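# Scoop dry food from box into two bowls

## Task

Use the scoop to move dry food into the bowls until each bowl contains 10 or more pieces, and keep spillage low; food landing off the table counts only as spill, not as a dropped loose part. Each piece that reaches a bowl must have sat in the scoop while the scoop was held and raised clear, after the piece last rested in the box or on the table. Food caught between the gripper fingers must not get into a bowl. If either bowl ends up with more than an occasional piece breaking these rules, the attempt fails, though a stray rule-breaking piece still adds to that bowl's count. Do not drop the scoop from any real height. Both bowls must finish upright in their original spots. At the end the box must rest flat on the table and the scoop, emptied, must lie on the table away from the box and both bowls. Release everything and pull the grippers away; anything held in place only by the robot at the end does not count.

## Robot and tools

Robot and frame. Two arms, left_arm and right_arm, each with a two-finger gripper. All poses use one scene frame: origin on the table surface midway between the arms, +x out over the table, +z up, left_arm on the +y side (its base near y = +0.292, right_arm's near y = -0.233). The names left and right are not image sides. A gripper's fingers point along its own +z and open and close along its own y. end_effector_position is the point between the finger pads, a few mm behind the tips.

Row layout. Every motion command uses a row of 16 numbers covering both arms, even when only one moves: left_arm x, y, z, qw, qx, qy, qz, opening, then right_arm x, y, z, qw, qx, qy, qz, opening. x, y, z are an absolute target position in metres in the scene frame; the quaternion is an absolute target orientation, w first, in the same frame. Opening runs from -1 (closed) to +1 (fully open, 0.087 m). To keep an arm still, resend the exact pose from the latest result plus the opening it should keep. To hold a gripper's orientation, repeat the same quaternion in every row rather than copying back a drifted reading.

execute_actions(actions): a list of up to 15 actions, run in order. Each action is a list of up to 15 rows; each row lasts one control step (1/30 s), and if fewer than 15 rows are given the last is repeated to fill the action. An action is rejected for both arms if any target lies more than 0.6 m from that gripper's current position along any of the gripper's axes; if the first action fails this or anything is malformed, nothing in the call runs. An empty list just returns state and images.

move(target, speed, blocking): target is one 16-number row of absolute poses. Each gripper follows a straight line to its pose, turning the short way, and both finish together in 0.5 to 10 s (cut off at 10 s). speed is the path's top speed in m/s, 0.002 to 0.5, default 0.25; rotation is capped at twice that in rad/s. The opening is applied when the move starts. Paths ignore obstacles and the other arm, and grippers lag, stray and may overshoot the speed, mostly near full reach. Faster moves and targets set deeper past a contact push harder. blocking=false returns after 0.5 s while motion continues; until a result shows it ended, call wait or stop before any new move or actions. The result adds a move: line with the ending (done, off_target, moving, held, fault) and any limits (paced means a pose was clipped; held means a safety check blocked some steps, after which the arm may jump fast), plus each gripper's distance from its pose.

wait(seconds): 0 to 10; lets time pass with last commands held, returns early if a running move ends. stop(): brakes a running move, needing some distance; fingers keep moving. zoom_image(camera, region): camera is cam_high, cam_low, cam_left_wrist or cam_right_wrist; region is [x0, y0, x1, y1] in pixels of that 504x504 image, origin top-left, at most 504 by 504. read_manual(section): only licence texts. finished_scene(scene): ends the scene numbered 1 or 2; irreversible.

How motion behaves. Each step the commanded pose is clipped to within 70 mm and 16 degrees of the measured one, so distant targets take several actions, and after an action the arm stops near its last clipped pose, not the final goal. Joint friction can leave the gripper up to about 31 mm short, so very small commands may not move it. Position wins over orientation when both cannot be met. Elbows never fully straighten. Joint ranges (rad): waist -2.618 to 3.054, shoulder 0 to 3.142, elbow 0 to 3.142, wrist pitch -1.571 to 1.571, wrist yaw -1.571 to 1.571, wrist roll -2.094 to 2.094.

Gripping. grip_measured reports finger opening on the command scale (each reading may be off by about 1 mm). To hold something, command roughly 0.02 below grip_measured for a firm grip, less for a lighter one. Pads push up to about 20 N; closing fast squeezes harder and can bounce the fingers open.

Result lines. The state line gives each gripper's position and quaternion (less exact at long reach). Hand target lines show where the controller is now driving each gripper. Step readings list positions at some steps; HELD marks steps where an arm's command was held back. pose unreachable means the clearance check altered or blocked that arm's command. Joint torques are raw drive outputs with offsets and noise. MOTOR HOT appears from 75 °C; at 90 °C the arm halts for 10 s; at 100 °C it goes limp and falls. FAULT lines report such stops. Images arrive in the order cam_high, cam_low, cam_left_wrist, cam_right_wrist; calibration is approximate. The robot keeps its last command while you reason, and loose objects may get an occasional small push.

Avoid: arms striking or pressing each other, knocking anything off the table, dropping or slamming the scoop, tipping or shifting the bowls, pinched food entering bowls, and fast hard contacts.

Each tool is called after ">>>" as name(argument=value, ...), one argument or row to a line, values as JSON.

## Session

>>> execute_actions(
  actions=[],
)

Scene clock: 0.00 s.
left_arm: end_effector_position=(+0.3478, +0.2920, +0.3586) grip_measured=+1.000 end_effector_quat_wxyz=(+0.706, -0.002, +0.708, -0.002) | right_arm: end_effector_position=(+0.2450, -0.2640, +0.1514) grip_measured=-0.594 end_effector_quat_wxyz=(+0.286, +0.049, +0.957, -0.017)
Joint positions: left_arm=[ 0.013  1.044  1.041  0.001 -0.    -0.005  0.087] | right_arm=[-0.017  1.235  1.074 -0.828  0.001 -0.005  0.018]
Joint velocities: left_arm=[-0.022  0.007 -0.007 -0.037  0.007 -0.037  0.   ] | right_arm=[ 0.002 -0.022 -0.012 -0.081 -0.022 -0.051 -0.001]
Joint torques (N m, as the arm reports them, + toward a larger angle): no reading
Hand target (left_arm): +0.348, +0.292, +0.359; +0.706, -0.002, +0.708, -0.002
Hand target (right_arm): +0.246, -0.264, +0.152; +0.288, +0.049, +0.956, -0.017
camera_calibration (this result's frames):
cam_right_wrist: T_world_to_cam=[[-0.159555, -0.987189, -0.000676398, -0.220813], [-0.948466, 0.153107, 0.277436, 0.25415], [-0.273778, 0.0449079, -0.960744, 0.368739], [0, 0, 0, 1]] pos_world=[0.306773, -0.273456, 0.283604]

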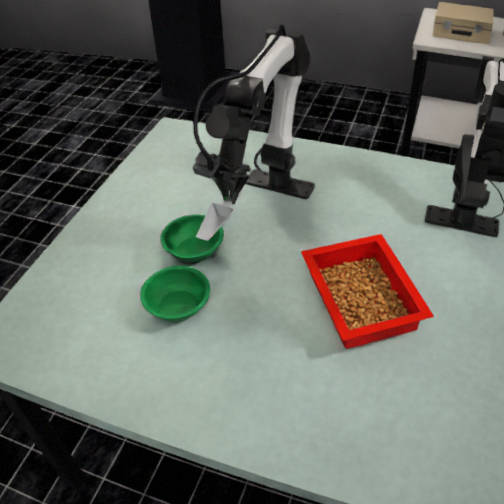

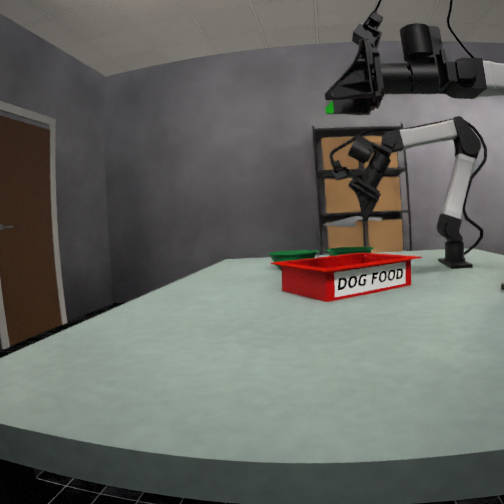

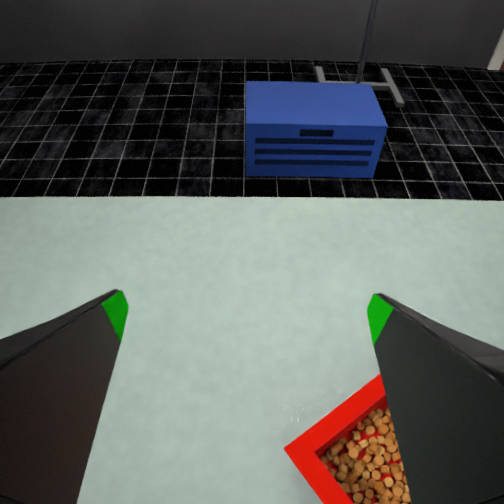

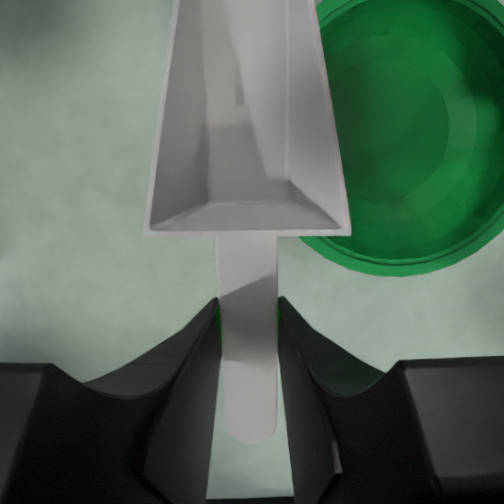

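>>> zoom_image(
  camera="cam_high",
  region=[280, 190, 450, 360],
)

Region (280, 190, 450, 360) of cam_high's 504x504 image, scaled by 2.965, with more detail than that image has.

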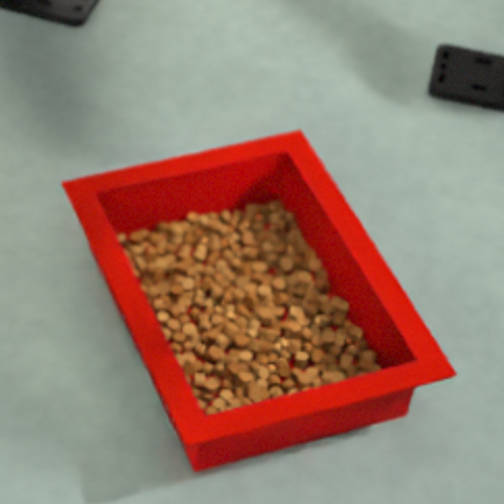

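>>> move(
  target=[0.25,0.38,0.32,0.706,-0.002,0.708,-0.002,1, 0.255,0.06,0.14,0.0083,-0.2924,0.9563,0.0025,-0.68],
  speed=0.25,
)

>>> move(
  target=[0.25,0.38,0.32,0.706,-0.002,0.708,-0.002,1, 0.264,0.068,0.088,0.0083,-0.2924,0.9563,0.0025,-0.68],
  speed=0.08,
)

>>> zoom_image(
  camera="cam_high",
  region=[280, 190, 450, 360],
)

Scene clock: 37.13 s.
left_arm: end_effector_position=(+0.2526, +0.3799, +0.3280) grip_measured=+1.000 end_effector_quat_wxyz=(+0.710, +0.000, +0.704, +0.000) | right_arm: end_effector_position=(+0.2497, +0.0571, +0.1333) grip_measured=-0.594 end_effector_quat_wxyz=(+0.032, -0.286, +0.958, +0.013)
Joint positions: left_arm=[ 0.683  0.747  0.805 -0.046  0.67  -0.007  0.087] | right_arm=[ 0.86   2.278  2.323 -1.547  0.007  0.189  0.018]
Joint velocities: left_arm=[-0.007 -0.012  0.012  0.007 -0.051  0.007  0.   ] | right_arm=[-0.012  0.007  0.002  0.022 -0.037  0.007  0.001]
Joint torques (N m, as the arm reports them, + toward a larger angle): left_arm=[ 1.37 -2.    4.78  1.7   0.23 -0.01] | right_arm=[  0.89 -14.62   8.32   0.46  -0.17  -0.05]
Hand target (left_arm): +0.249, +0.379, +0.320; +0.707, -0.005, +0.707, -0.005
Hand target (right_arm): +0.250, +0.061, +0.140; +0.038, -0.292, +0.955, +0.022
Off the commanded pose (left_arm): 0.008 m, 1 deg.
Off the commanded pose (right_arm): 0.009 m, 3 deg.
joint sent to its limit (right arm) — the command would take joint 4 (wrist pitch) past its lower limit, so that joint was sent only as far as its limit.
move: off_target (right_arm)
camera_calibration (this result's frames):
cam_left_wrist: T_world_to_cam=[[-0.0152885, -0.999718, 0.0181659, 0.373522], [-0.757007, -0.00029631, -0.653407, 0.430923], [0.653228, -0.0237413, -0.756789, 0.231318], [0, 0, 0, 1]] pos_world=[0.180819, 0.379037, 0.449841]
cam_right_wrist: T_world_to_cam=[[0.505041, -0.862903, 0.0182108, -0.0786427], [-0.611684, -0.342962, 0.712895, 0.100628], [-0.608914, -0.37118, -0.701034, 0.411017], [0, 0, 0, 1]] pos_world=[0.351544, 0.119212, 0.217832]

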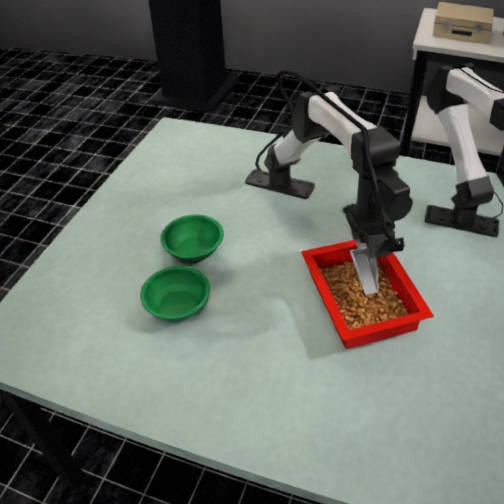

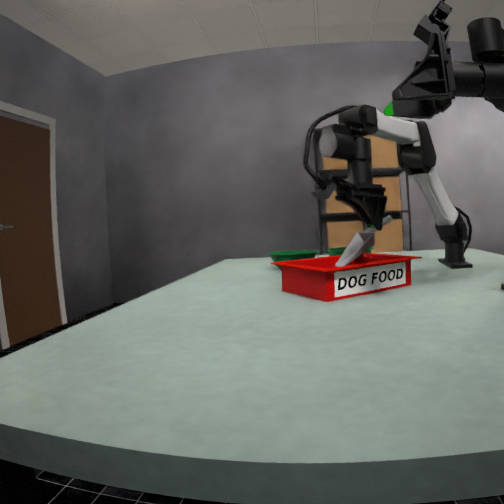

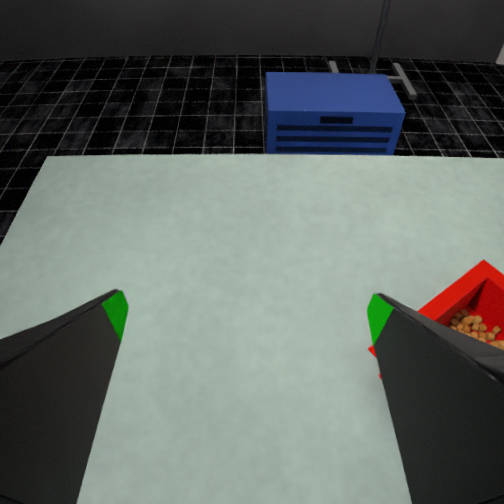

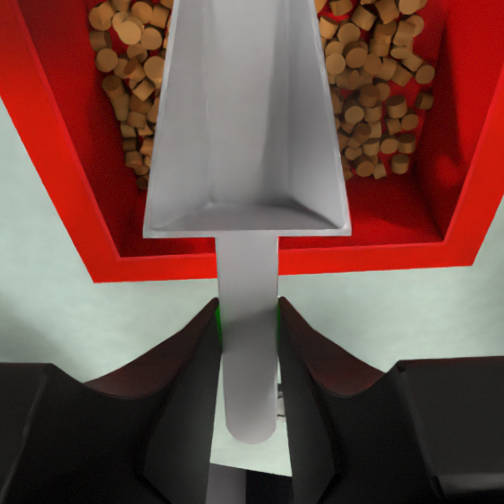

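Scene clock: 38.07 s.
left_arm: end_effector_position=(+0.2526, +0.3795, +0.3280) grip_measured=+1.000 end_effector_quat_wxyz=(+0.710, +0.001, +0.704, -0.001) | right_arm: end_effector_position=(+0.2591, +0.0659, +0.0884) grip_measured=-0.594 end_effector_quat_wxyz=(+0.005, -0.289, +0.957, -0.002)
Joint positions: left_arm=[ 0.683  0.747  0.805 -0.046  0.673 -0.007  0.087] | right_arm=[ 0.86   2.397  2.339 -1.506  0.007  0.183  0.018]
Joint velocities: left_arm=[ 0.007 -0.017 -0.012 -0.022 -0.007  0.022  0.   ] | right_arm=[-0.007 -0.002  0.022  0.022 -0.051 -0.066  0.001]
Joint torques (N m, as the arm reports them, + toward a larger angle): left_arm=[ 1.26 -1.47  4.56  1.78  0.2   0.12] | right_arm=[  0.38 -14.37   8.09   0.38  -0.08  -0.07]
Hand target (left_arm): +0.250, +0.380, +0.320; +0.706, -0.002, +0.708, -0.002
Hand target (right_arm): +0.264, +0.068, +0.088; +0.009, -0.292, +0.956, +0.003
Off the commanded pose (left_arm): 0.008 m, 1 deg.
Off the commanded pose (right_arm): 0.005 m, 1 deg.
move: done
camera_calibration (this result's frames):
cam_left_wrist: T_world_to_cam=[[-0.0175762, -0.999681, 0.0181444, 0.373692], [-0.757017, 0.00145049, -0.653393, 0.430255], [0.653159, -0.0252198, -0.756801, 0.23189], [0, 0, 0, 1]] pos_world=[0.180818, 0.378797, 0.44984]
cam_right_wrist: T_world_to_cam=[[0.511762, -0.858493, 0.0330194, -0.0783556], [-0.576903, -0.314914, 0.753666, 0.126974], [-0.636618, -0.404746, -0.656428, 0.393977], [0, 0, 0, 1]] pos_world=[0.364164, 0.132179, 0.165509]

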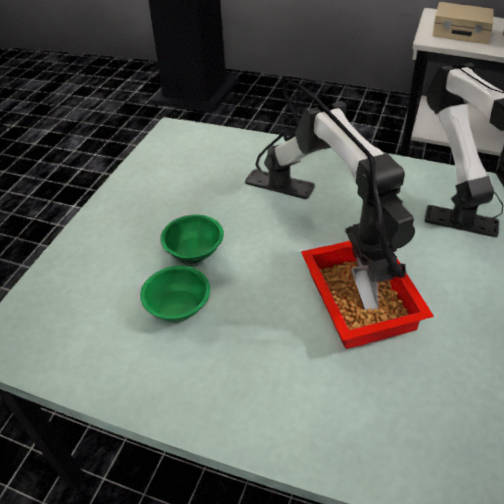

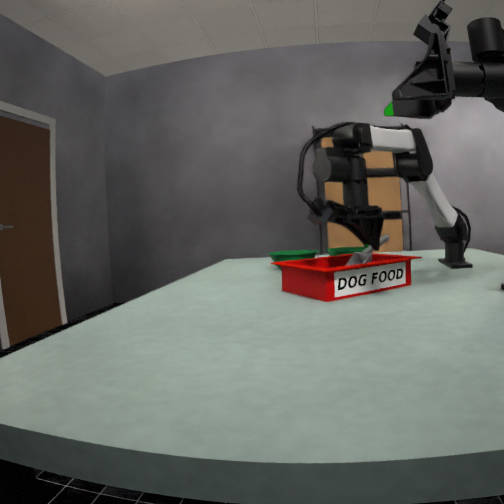

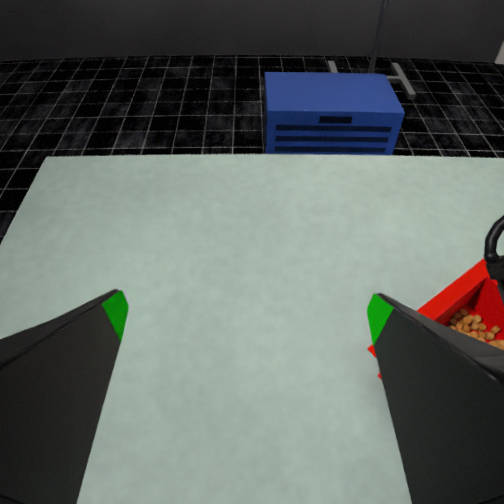

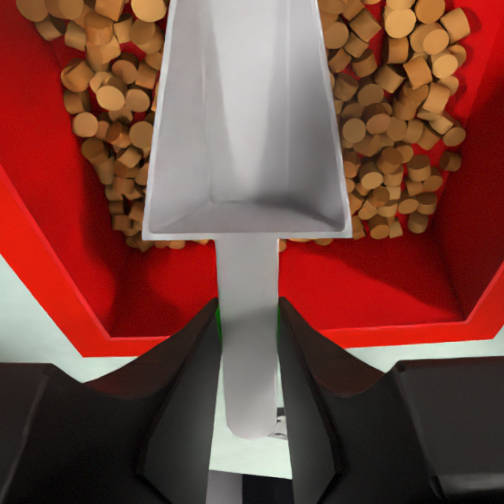

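Region (280, 190, 450, 360) of cam_high's 504x504 image, scaled by 2.965, with more detail than that image has.

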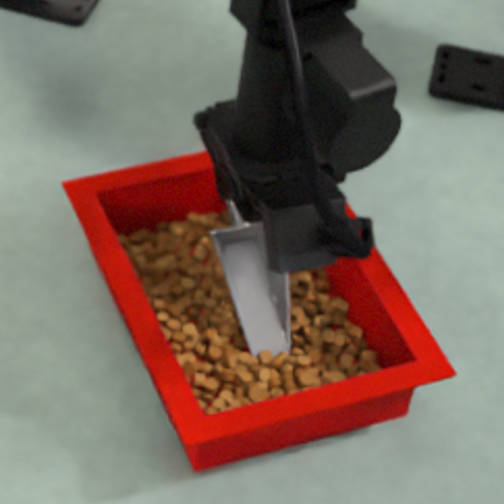

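>>> move(
  target=[0.25,0.38,0.32,0.706,-0.002,0.708,-0.002,1, 0.236,0.047,0.112,-0.0334,-0.2922,0.9557,-0.0102,-0.68],
  speed=0.06,
)

>>> move(
  target=[0.25,0.38,0.32,0.706,-0.002,0.708,-0.002,1, 0.21,0.03,0.091,-0.0334,-0.2922,0.9557,-0.0102,-0.68],
  speed=0.04,
)

>>> zoom_image(
  camera="cam_high",
  region=[280, 190, 450, 360],
)

Scene clock: 63.67 s.
left_arm: end_effector_position=(+0.2526, +0.3795, +0.3280) grip_measured=+1.000 end_effector_quat_wxyz=(+0.710, +0.001, +0.704, -0.001) | right_arm: end_effector_position=(+0.2412, +0.0507, +0.1046) grip_measured=-0.594 end_effector_quat_wxyz=(-0.014, -0.289, +0.957, -0.007)
Joint positions: left_arm=[ 0.683  0.747  0.805 -0.046  0.673 -0.007  0.087] | right_arm=[ 0.86   2.322  2.267 -1.547 -0.001  0.183  0.018]
Joint velocities: left_arm=[-0.017  0.007 -0.022  0.051 -0.022 -0.037  0.   ] | right_arm=[-0.007  0.007 -0.042 -0.007 -0.051 -0.007 -0.   ]
Joint torques (N m, as the arm reports them, + toward a larger angle): left_arm=[ 1.26 -1.66  4.84  1.82  0.18  0.09] | right_arm=[  0.54 -17.46   4.43   0.23  -0.16  -0.06]
Hand target (left_arm): +0.250, +0.380, +0.320; +0.706, -0.002, +0.708, -0.002
Hand target (right_arm): +0.236, +0.046, +0.111; -0.019, -0.292, +0.956, -0.002
Off the commanded pose (left_arm): 0.008 m, 1 deg.
Off the commanded pose (right_arm): 0.010 m, 2 deg.
joint sent to its limit (right arm) — the command would take joint 4 (wrist pitch) past its lower limit, so that joint was sent only as far as its limit.
move: done
camera_calibration (this result's frames):
cam_left_wrist: T_world_to_cam=[[-0.0175762, -0.999681, 0.0181444, 0.373692], [-0.757017, 0.00145049, -0.653393, 0.430255], [0.653159, -0.0252198, -0.756801, 0.23189], [0, 0, 0, 1]] pos_world=[0.180818, 0.378797, 0.44984]
cam_right_wrist: T_world_to_cam=[[0.512777, -0.857878, 0.0332419, -0.0830877], [-0.551268, -0.299331, 0.778784, 0.0900162], [-0.658151, -0.417667, -0.626411, 0.389793], [0, 0, 0, 1]] pos_world=[0.348771, 0.118469, 0.17683]

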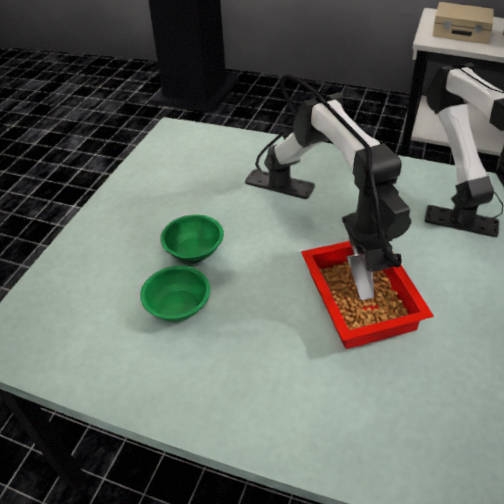

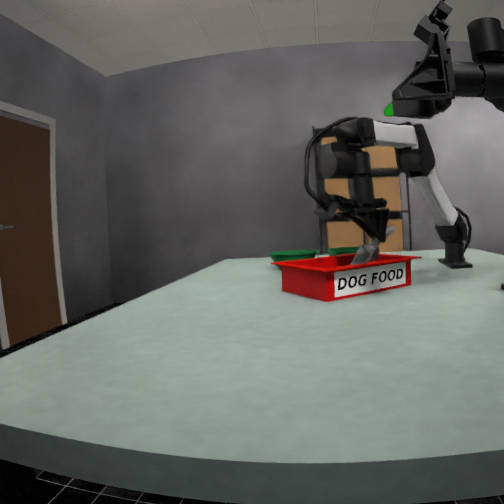

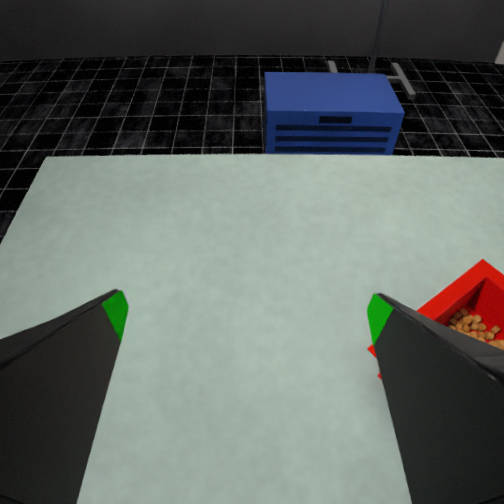

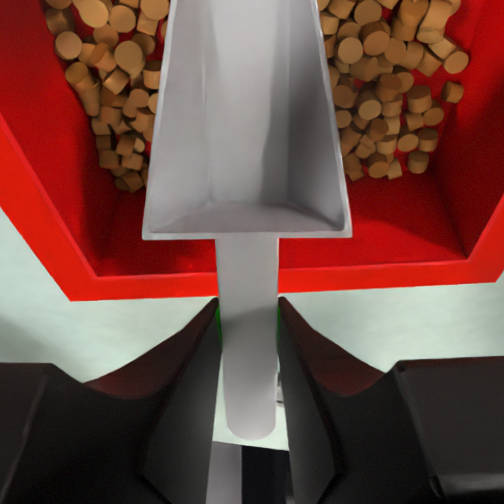

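Scene clock: 64.90 s.
left_arm: end_effector_position=(+0.2526, +0.3795, +0.3280) grip_measured=+1.000 end_effector_quat_wxyz=(+0.710, +0.001, +0.704, -0.001) | right_arm: end_effector_position=(+0.2217, +0.0317, +0.0916) grip_measured=-0.594 end_effector_quat_wxyz=(-0.018, -0.289, +0.957, -0.009)
Joint positions: left_arm=[ 0.683  0.747  0.805 -0.046  0.673 -0.007  0.087] | right_arm=[ 0.86   2.18   1.977 -1.408 -0.001  0.183  0.018]
Joint velocities: left_arm=[-0.007  0.022 -0.017 -0.007  0.037  0.037  0.   ] | right_arm=[ 0.007  0.007 -0.027  0.051  0.037  0.051  0.   ]
Joint torques (N m, as the arm reports them, + toward a larger angle): left_arm=[ 1.26 -1.45  4.82  1.78  0.21  0.13] | right_arm=[  1.5  -15.16   3.65   0.21  -0.13   0.06]
Hand target (left_arm): +0.250, +0.380, +0.320; +0.706, -0.002, +0.708, -0.002
Hand target (right_arm): +0.210, +0.029, +0.091; -0.034, -0.292, +0.956, -0.010
Off the commanded pose (left_arm): 0.008 m, 1 deg.
Off the commanded pose (right_arm): 0.012 m, 2 deg.
move: off_target (right_arm)
camera_calibration (this result's frames):
cam_left_wrist: T_world_to_cam=[[-0.0179574, -0.999674, 0.0181408, 0.37372], [-0.757018, 0.00174163, -0.653391, 0.430144], [0.653147, -0.0254662, -0.756803, 0.231985], [0, 0, 0, 1]] pos_world=[0.180818, 0.378757, 0.449839]
cam_right_wrist: T_world_to_cam=[[0.513002, -0.85766, 0.0353368, -0.0891402], [-0.546131, -0.29435, 0.784282, 0.0819293], [-0.662246, -0.421637, -0.619397, 0.361209], [0, 0, 0, 1]] pos_world=[0.329683, 0.0999633, 0.162626]

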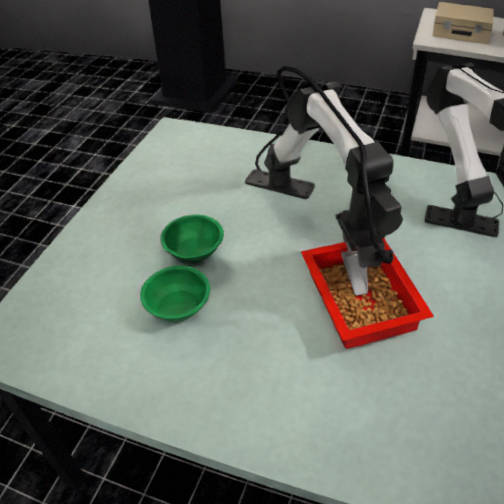

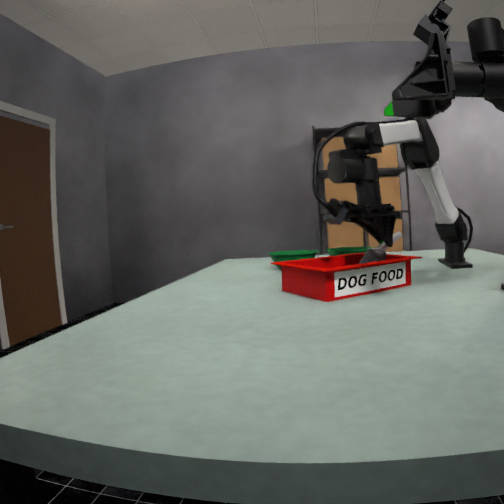

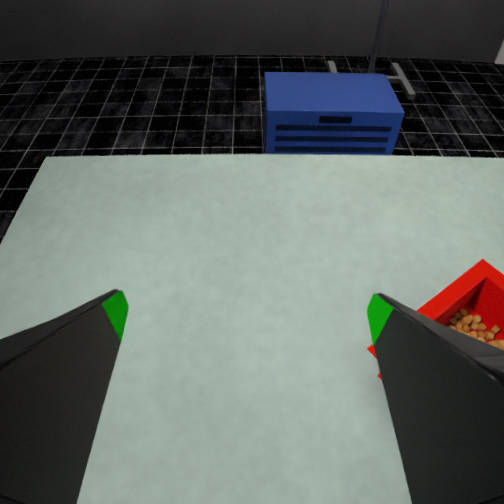

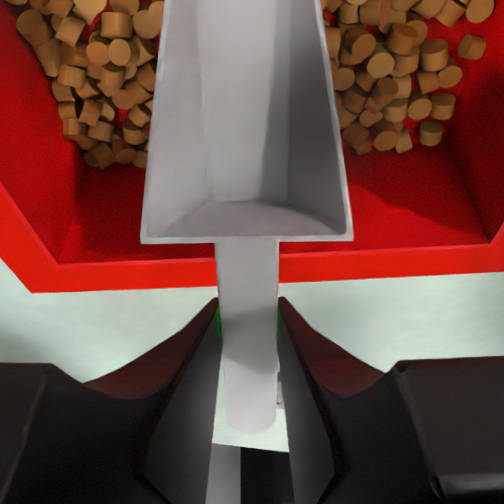

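Region (280, 190, 450, 360) of cam_high's 504x504 image, scaled by 2.965, with more detail than that image has.

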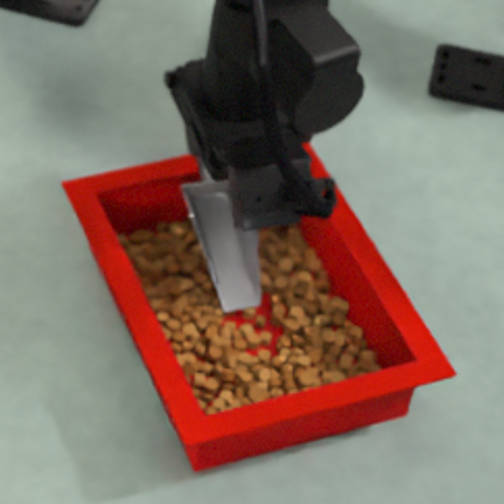

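>>> move(
  target=[0.25,0.38,0.32,0.706,-0.002,0.708,-0.002,1, 0.241,0.045,0.080,-0.0167,-0.2924,0.9562,-0.0051,-0.68],
  speed=0.03,
)

>>> move(
  target=[0.25,0.38,0.32,0.706,-0.002,0.708,-0.002,1, 0.268,0.062,0.070,0.0083,-0.2924,0.9563,0.0025,-0.68],
  speed=0.03,
)

>>> zoom_image(
  camera="cam_high",
  region=[280, 190, 450, 360],
)

Scene clock: 76.30 s.
left_arm: end_effector_position=(+0.2526, +0.3795, +0.3280) grip_measured=+1.000 end_effector_quat_wxyz=(+0.710, +0.001, +0.704, -0.001) | right_arm: end_effector_position=(+0.2374, +0.0467, +0.0828) grip_measured=-0.594 end_effector_quat_wxyz=(-0.010, -0.291, +0.957, -0.004)
Joint positions: left_arm=[ 0.683  0.747  0.805 -0.046  0.673 -0.007  0.087] | right_arm=[ 0.86   2.262  2.08  -1.41  -0.001  0.178  0.018]
Joint velocities: left_arm=[-0.007  0.007 -0.007 -0.007  0.066 -0.037  0.   ] | right_arm=[ 0.012  0.007  0.012  0.037  0.037  0.037 -0.   ]
Joint torques (N m, as the arm reports them, + toward a larger angle): left_arm=[ 1.22 -1.51  4.65  1.74  0.19  0.07] | right_arm=[  0.14 -12.65   8.     0.25  -0.05  -0.07]
Hand target (left_arm): +0.250, +0.380, +0.320; +0.706, -0.002, +0.708, -0.002
Hand target (right_arm): +0.241, +0.045, +0.080; -0.016, -0.292, +0.956, -0.005
Off the commanded pose (left_arm): 0.008 m, 1 deg.
Off the commanded pose (right_arm): 0.005 m, 1 deg.
move: done
camera_calibration (this result's frames):
cam_left_wrist: T_world_to_cam=[[-0.0179574, -0.999674, 0.0181408, 0.37372], [-0.757018, 0.00174163, -0.653391, 0.430144], [0.653147, -0.0254662, -0.756803, 0.231985], [0, 0, 0, 1]] pos_world=[0.180818, 0.378757, 0.449839]
cam_right_wrist: T_world_to_cam=[[0.516137, -0.855952, 0.0307934, -0.0844672], [-0.555675, -0.307279, 0.772531, 0.105677], [-0.651788, -0.415843, -0.634229, 0.371019], [0, 0, 0, 1]] pos_world=[0.344145, 0.114458, 0.156273]

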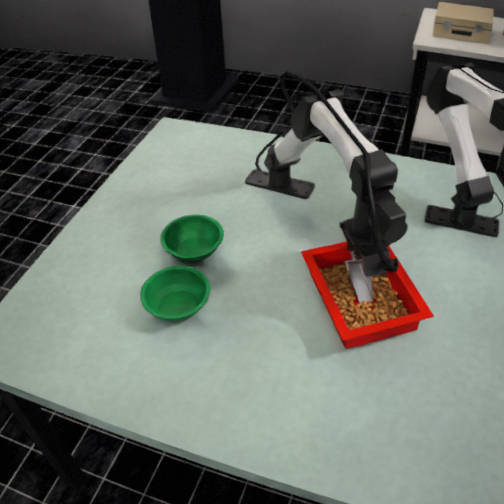

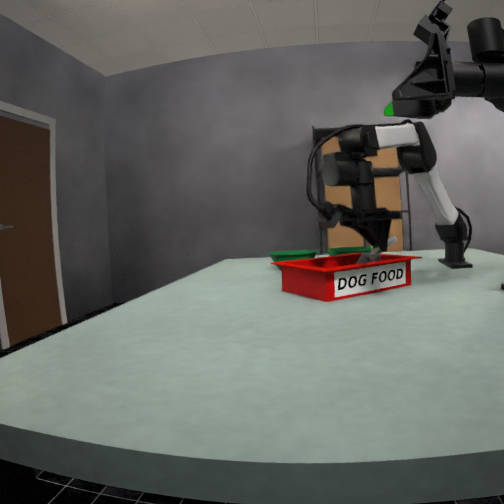

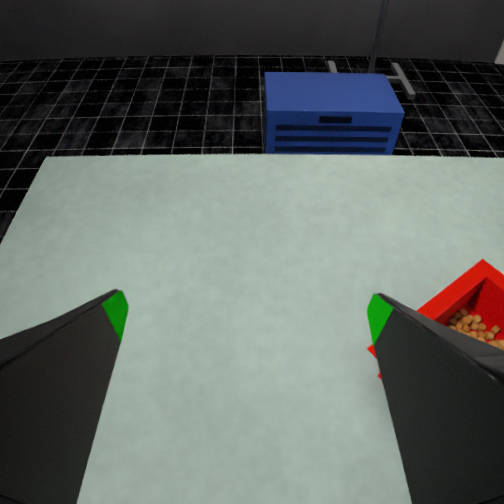

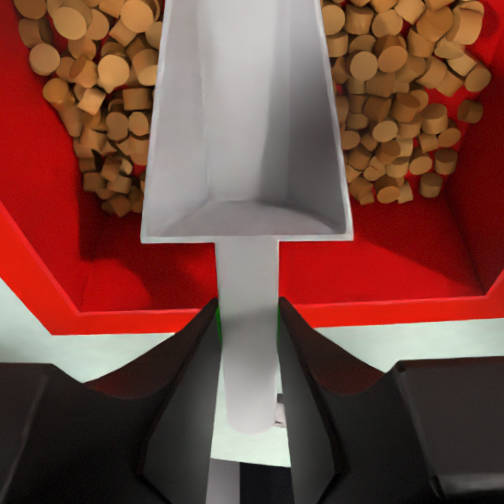

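Scene clock: 77.77 s.
left_arm: end_effector_position=(+0.2526, +0.3795, +0.3280) grip_measured=+1.000 end_effector_quat_wxyz=(+0.710, +0.001, +0.704, -0.001) | right_arm: end_effector_position=(+0.2615, +0.0652, +0.0769) grip_measured=-0.594 end_effector_quat_wxyz=(+0.013, -0.293, +0.956, +0.007)
Joint positions: left_arm=[ 0.683  0.747  0.805 -0.046  0.673 -0.007  0.087] | right_arm=[ 0.852  2.359  2.229 -1.412 -0.001  0.167  0.018]
Joint velocities: left_arm=[-0.012  0.002  0.002  0.007 -0.037  0.051  0.   ] | right_arm=[ 0.002  0.002  0.002  0.037  0.007  0.022 -0.001]
Joint torques (N m, as the arm reports them, + toward a larger angle): left_arm=[ 1.31 -1.48  4.78  1.79  0.17  0.11] | right_arm=[ -0.05 -12.93   7.84   0.43   0.03  -0.06]
Hand target (left_arm): +0.250, +0.380, +0.320; +0.706, -0.002, +0.708, -0.002
Hand target (right_arm): +0.268, +0.062, +0.070; +0.008, -0.292, +0.956, +0.002
Off the commanded pose (left_arm): 0.008 m, 1 deg.
Off the commanded pose (right_arm): 0.010 m, 1 deg.
move: done
camera_calibration (this result's frames):
cam_left_wrist: T_world_to_cam=[[-0.0179574, -0.999674, 0.0181408, 0.37372], [-0.757018, 0.00174163, -0.653391, 0.430144], [0.653147, -0.0254662, -0.756803, 0.231985], [0, 0, 0, 1]] pos_world=[0.180818, 0.378757, 0.449839]
cam_right_wrist: T_world_to_cam=[[0.518486, -0.854859, 0.0197279, -0.0807629], [-0.581933, -0.335859, 0.740644, 0.140477], [-0.62652, -0.395493, -0.671608, 0.385614], [0, 0, 0, 1]] pos_world=[0.365218, 0.130647, 0.156532]

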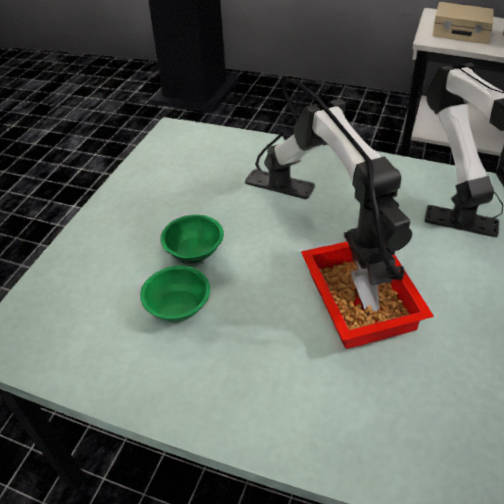

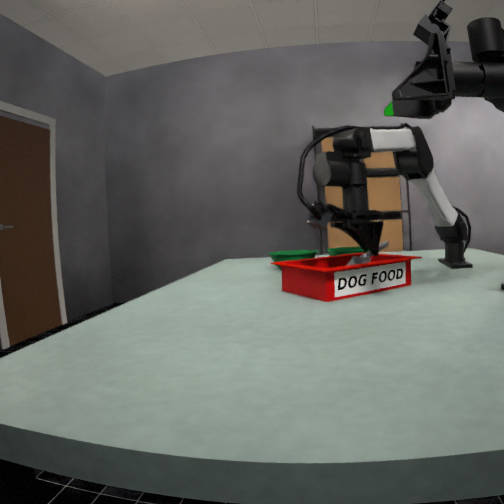

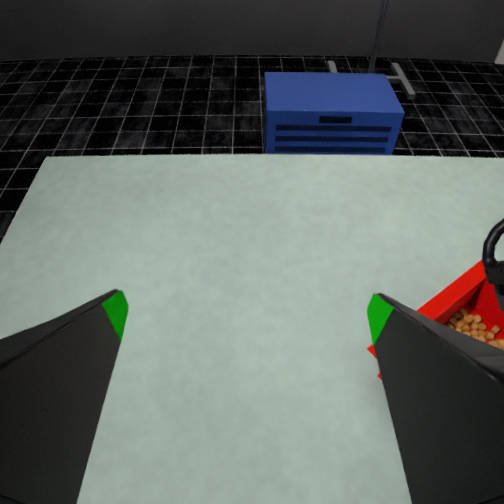

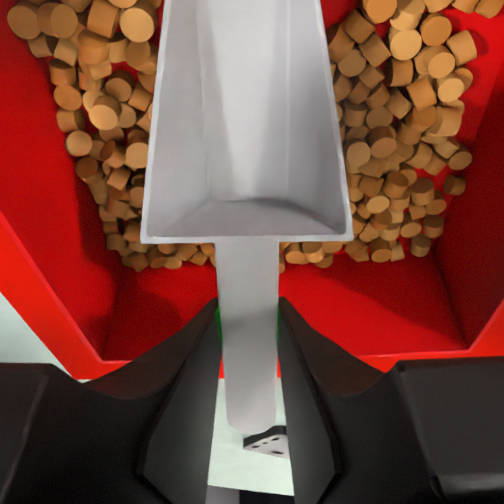

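Region (280, 190, 450, 360) of cam_high's 504x504 image, scaled by 2.965, with more detail than that image has.

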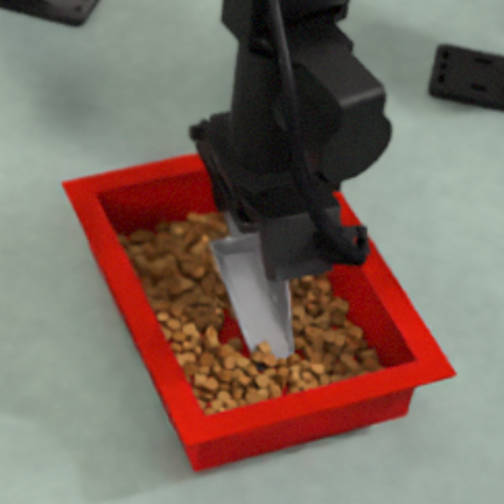

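>>> move(
  target=[0.25,0.38,0.32,0.706,-0.002,0.708,-0.002,1, 0.294,0.08,0.054,0.0834,-0.2913,0.9527,0.0255,-0.68],
  speed=0.03,
)

>>> zoom_image(
  camera="cam_high",
  region=[280, 190, 450, 360],
)

Scene clock: 88.37 s.
left_arm: end_effector_position=(+0.2526, +0.3795, +0.3280) grip_measured=+1.000 end_effector_quat_wxyz=(+0.710, +0.001, +0.704, -0.001) | right_arm: end_effector_position=(+0.2904, +0.0876, +0.0525) grip_measured=-0.594 end_effector_quat_wxyz=(+0.079, -0.292, +0.953, +0.029)
Joint positions: left_arm=[ 0.683  0.747  0.805 -0.046  0.673 -0.007  0.087] | right_arm=[ 0.852  2.359  2.142 -1.186  0.019  0.165  0.018]
Joint velocities: left_arm=[-0.012  0.012  0.007 -0.066  0.007 -0.007  0.   ] | right_arm=[ 0.002 -0.007 -0.012  0.022 -0.007 -0.081 -0.   ]
Joint torques (N m, as the arm reports them, + toward a larger angle): left_arm=[ 1.44 -1.61  4.56  1.75  0.2   0.07] | right_arm=[  0.02 -17.53   4.35   0.76   0.1   -0.07]
Hand target (left_arm): +0.250, +0.380, +0.320; +0.706, -0.002, +0.708, -0.002
Hand target (right_arm): +0.294, +0.081, +0.054; +0.083, -0.291, +0.953, +0.025
Off the commanded pose (left_arm): 0.008 m, 1 deg.
Off the commanded pose (right_arm): 0.009 m, 1 deg.
move: done
camera_calibration (this result's frames):
cam_left_wrist: T_world_to_cam=[[-0.0179574, -0.999674, 0.0181408, 0.37372], [-0.757018, 0.00174163, -0.653391, 0.430144], [0.653147, -0.0254662, -0.756803, 0.231985], [0, 0, 0, 1]] pos_world=[0.180818, 0.378757, 0.449839]
cam_right_wrist: T_world_to_cam=[[0.516685, -0.856117, 0.00998779, -0.0749008], [-0.660908, -0.391402, 0.640316, 0.215957], [-0.544276, -0.337443, -0.768047, 0.372249], [0, 0, 0, 1]] pos_world=[0.384034, 0.146015, 0.148372]

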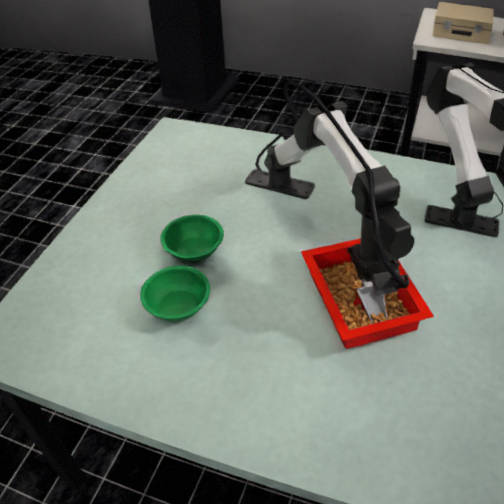

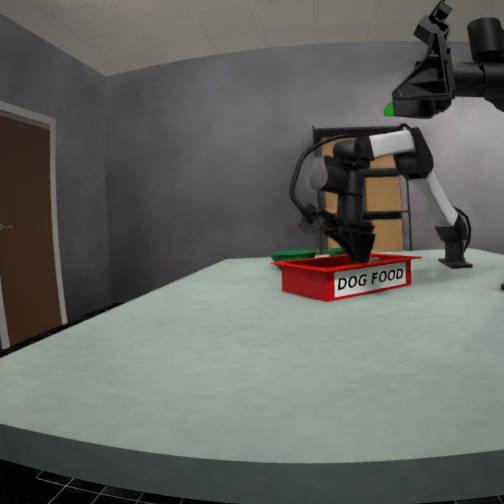

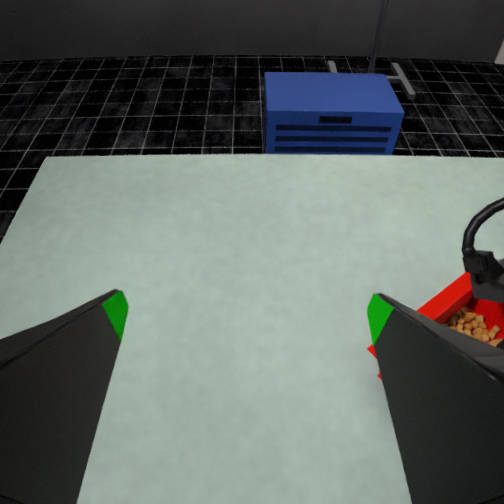

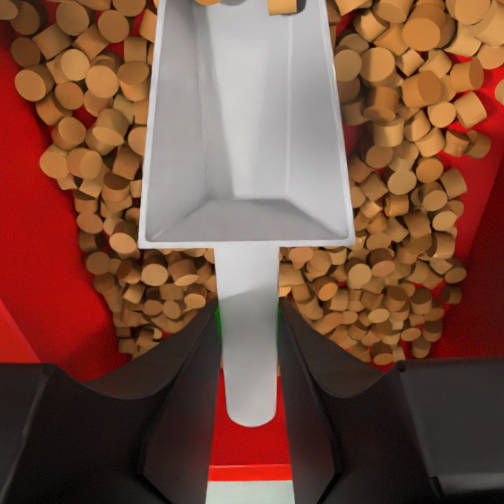

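Region (280, 190, 450, 360) of cam_high's 504x504 image, scaled by 2.965, with more detail than that image has.

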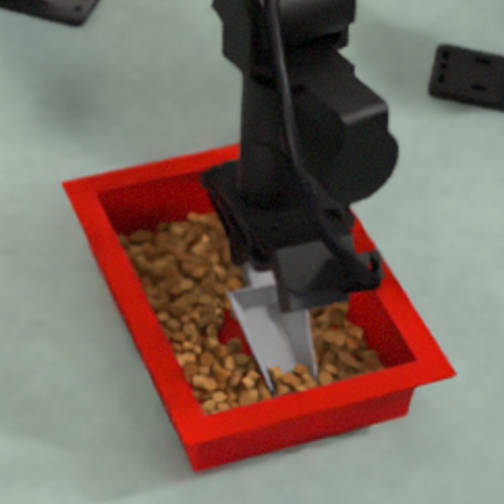

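>>> move(
  target=[0.25,0.38,0.32,0.706,-0.002,0.708,-0.002,1, 0.308,0.094,0.045,0.1166,-0.2902,0.9491,0.0356,-0.68],
  speed=0.03,
)

>>> move(
  target=[0.25,0.38,0.32,0.706,-0.002,0.708,-0.002,1, 0.304,0.098,0.058,0.3271,-0.2748,0.8986,0.1,-0.68],
  speed=0.1,
)

>>> zoom_image(
  camera="cam_high",
  region=[280, 190, 450, 360],
)

Scene clock: 103.67 s.
left_arm: end_effector_position=(+0.2526, +0.3795, +0.3280) grip_measured=+1.000 end_effector_quat_wxyz=(+0.710, +0.001, +0.704, -0.001) | right_arm: end_effector_position=(+0.3019, +0.0963, +0.0472) grip_measured=-0.594 end_effector_quat_wxyz=(+0.106, -0.291, +0.950, +0.037)
Joint positions: left_arm=[ 0.683  0.747  0.805 -0.046  0.673 -0.007  0.087] | right_arm=[ 0.852  2.359  2.119 -1.107  0.029  0.165  0.018]
Joint velocities: left_arm=[ 0.002 -0.007  0.017 -0.007 -0.007 -0.051  0.   ] | right_arm=[-0.012 -0.002  0.017 -0.037  0.11  -0.051  0.001]
Joint torques (N m, as the arm reports them, + toward a larger angle): left_arm=[ 1.32 -1.37  4.7   1.8   0.24  0.06] | right_arm=[  0.33 -16.6    4.91   1.     0.15  -0.04]
Hand target (left_arm): +0.250, +0.380, +0.320; +0.706, -0.002, +0.708, -0.002
Hand target (right_arm): +0.308, +0.094, +0.045; +0.116, -0.290, +0.949, +0.035
Off the commanded pose (left_arm): 0.008 m, 1 deg.
Off the commanded pose (right_arm): 0.007 m, 1 deg.
move: done
camera_calibration (this result's frames):
cam_left_wrist: T_world_to_cam=[[-0.0179574, -0.999674, 0.0181408, 0.37372], [-0.757018, 0.00174163, -0.653391, 0.430144], [0.653147, -0.0254662, -0.756803, 0.231985], [0, 0, 0, 1]] pos_world=[0.180818, 0.378757, 0.449839]
cam_right_wrist: T_world_to_cam=[[0.514702, -0.857342, 0.00675074, -0.0724882], [-0.690874, -0.410075, 0.595426, 0.243303], [-0.507716, -0.311131, -0.803382, 0.365531], [0, 0, 0, 1]] pos_world=[0.390987, 0.151353, 0.149281]

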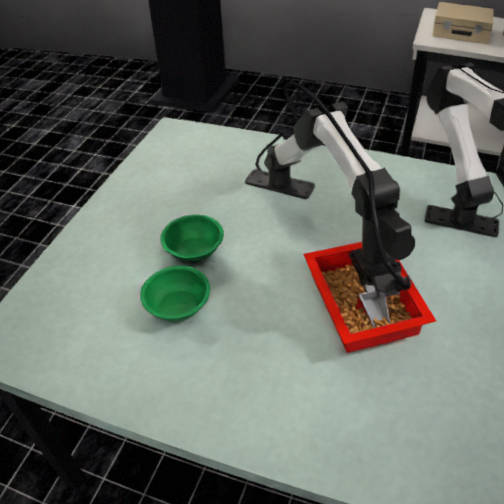

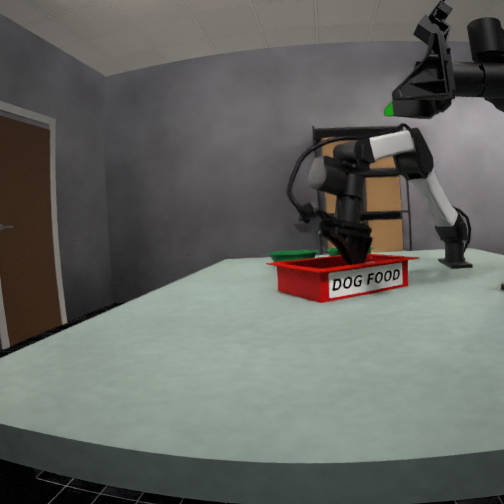

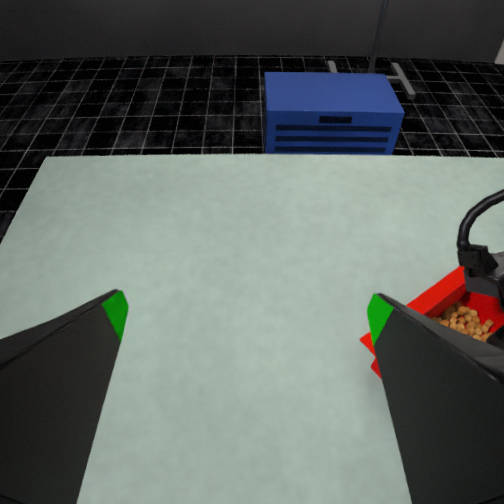

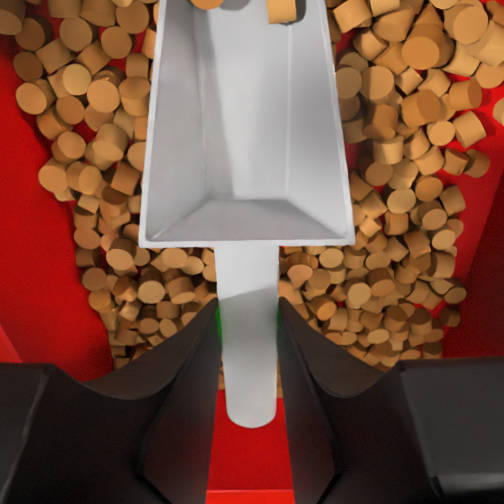

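Scene clock: 106.63 s.
left_arm: end_effector_position=(+0.2526, +0.3795, +0.3280) grip_measured=+1.000 end_effector_quat_wxyz=(+0.710, +0.001, +0.704, -0.001) | right_arm: end_effector_position=(+0.3031, +0.0934, +0.0481) grip_measured=-0.594 end_effector_quat_wxyz=(+0.307, -0.273, +0.907, +0.094)
Joint positions: left_arm=[ 0.683  0.747  0.805 -0.046  0.673 -0.007  0.087] | right_arm=[ 0.881  1.957  1.368 -0.337  0.122  0.165  0.018]
Joint velocities: left_arm=[-0.007  0.007 -0.002  0.022 -0.037 -0.066  0.   ] | right_arm=[ 0.007  0.012 -0.007  0.037 -0.022 -0.066 -0.002]
Joint torques (N m, as the arm reports them, + toward a larger angle): left_arm=[ 1.37 -1.45  4.83  1.78  0.22  0.02] | right_arm=[  1.62 -15.38   5.37   1.65   0.19  -0.02]
Hand target (left_arm): +0.250, +0.380, +0.320; +0.706, -0.002, +0.708, -0.002
Hand target (right_arm): +0.303, +0.097, +0.059; +0.327, -0.274, +0.899, +0.099
Off the commanded pose (left_arm): 0.008 m, 1 deg.
Off the commanded pose (right_arm): 0.011 m, 3 deg.
move: off_target (right_arm)
camera_calibration (this result's frames):
cam_left_wrist: T_world_to_cam=[[-0.0179574, -0.999674, 0.0181408, 0.37372], [-0.757018, 0.00174163, -0.653391, 0.430144], [0.653147, -0.0254662, -0.756803, 0.231985], [0, 0, 0, 1]] pos_world=[0.180818, 0.378757, 0.449839]
cam_right_wrist: T_world_to_cam=[[0.505406, -0.862804, -0.0115706, -0.0714496], [-0.842896, -0.496524, 0.20734, 0.315189], [-0.184639, -0.0950381, -0.9782, 0.256185], [0, 0, 0, 1]] pos_world=[0.349084, 0.119199, 0.184422]

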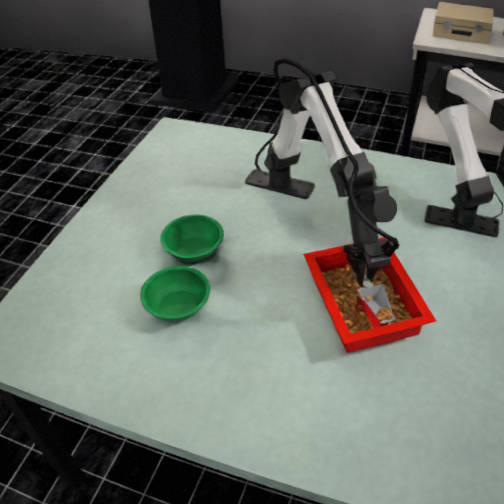

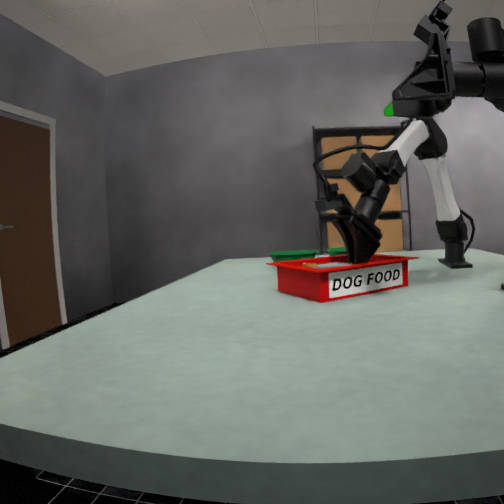

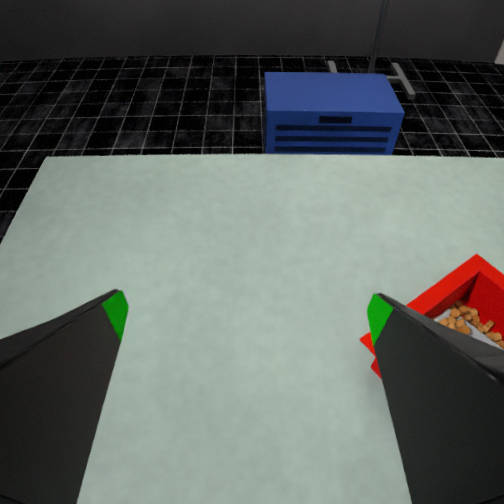

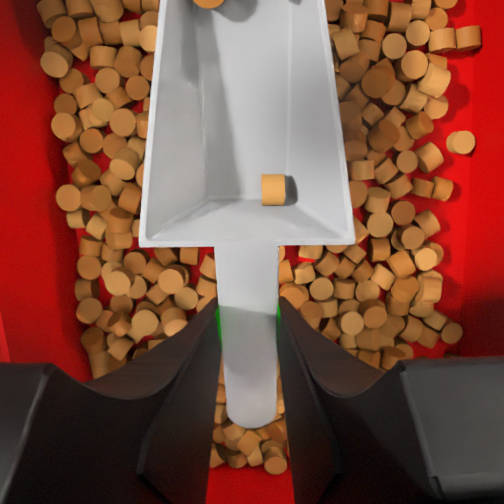

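Region (280, 190, 450, 360) of cam_high's 504x504 image, scaled by 2.965, with more detail than that image has.

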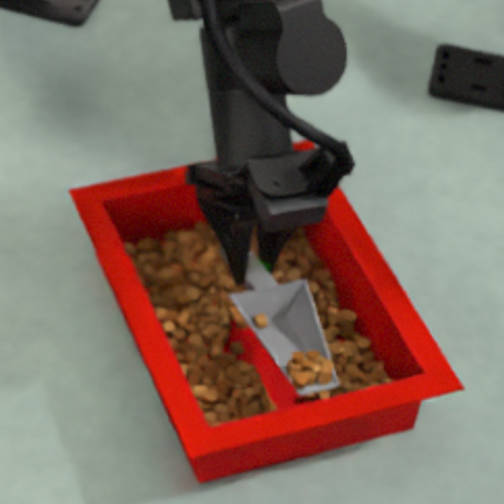

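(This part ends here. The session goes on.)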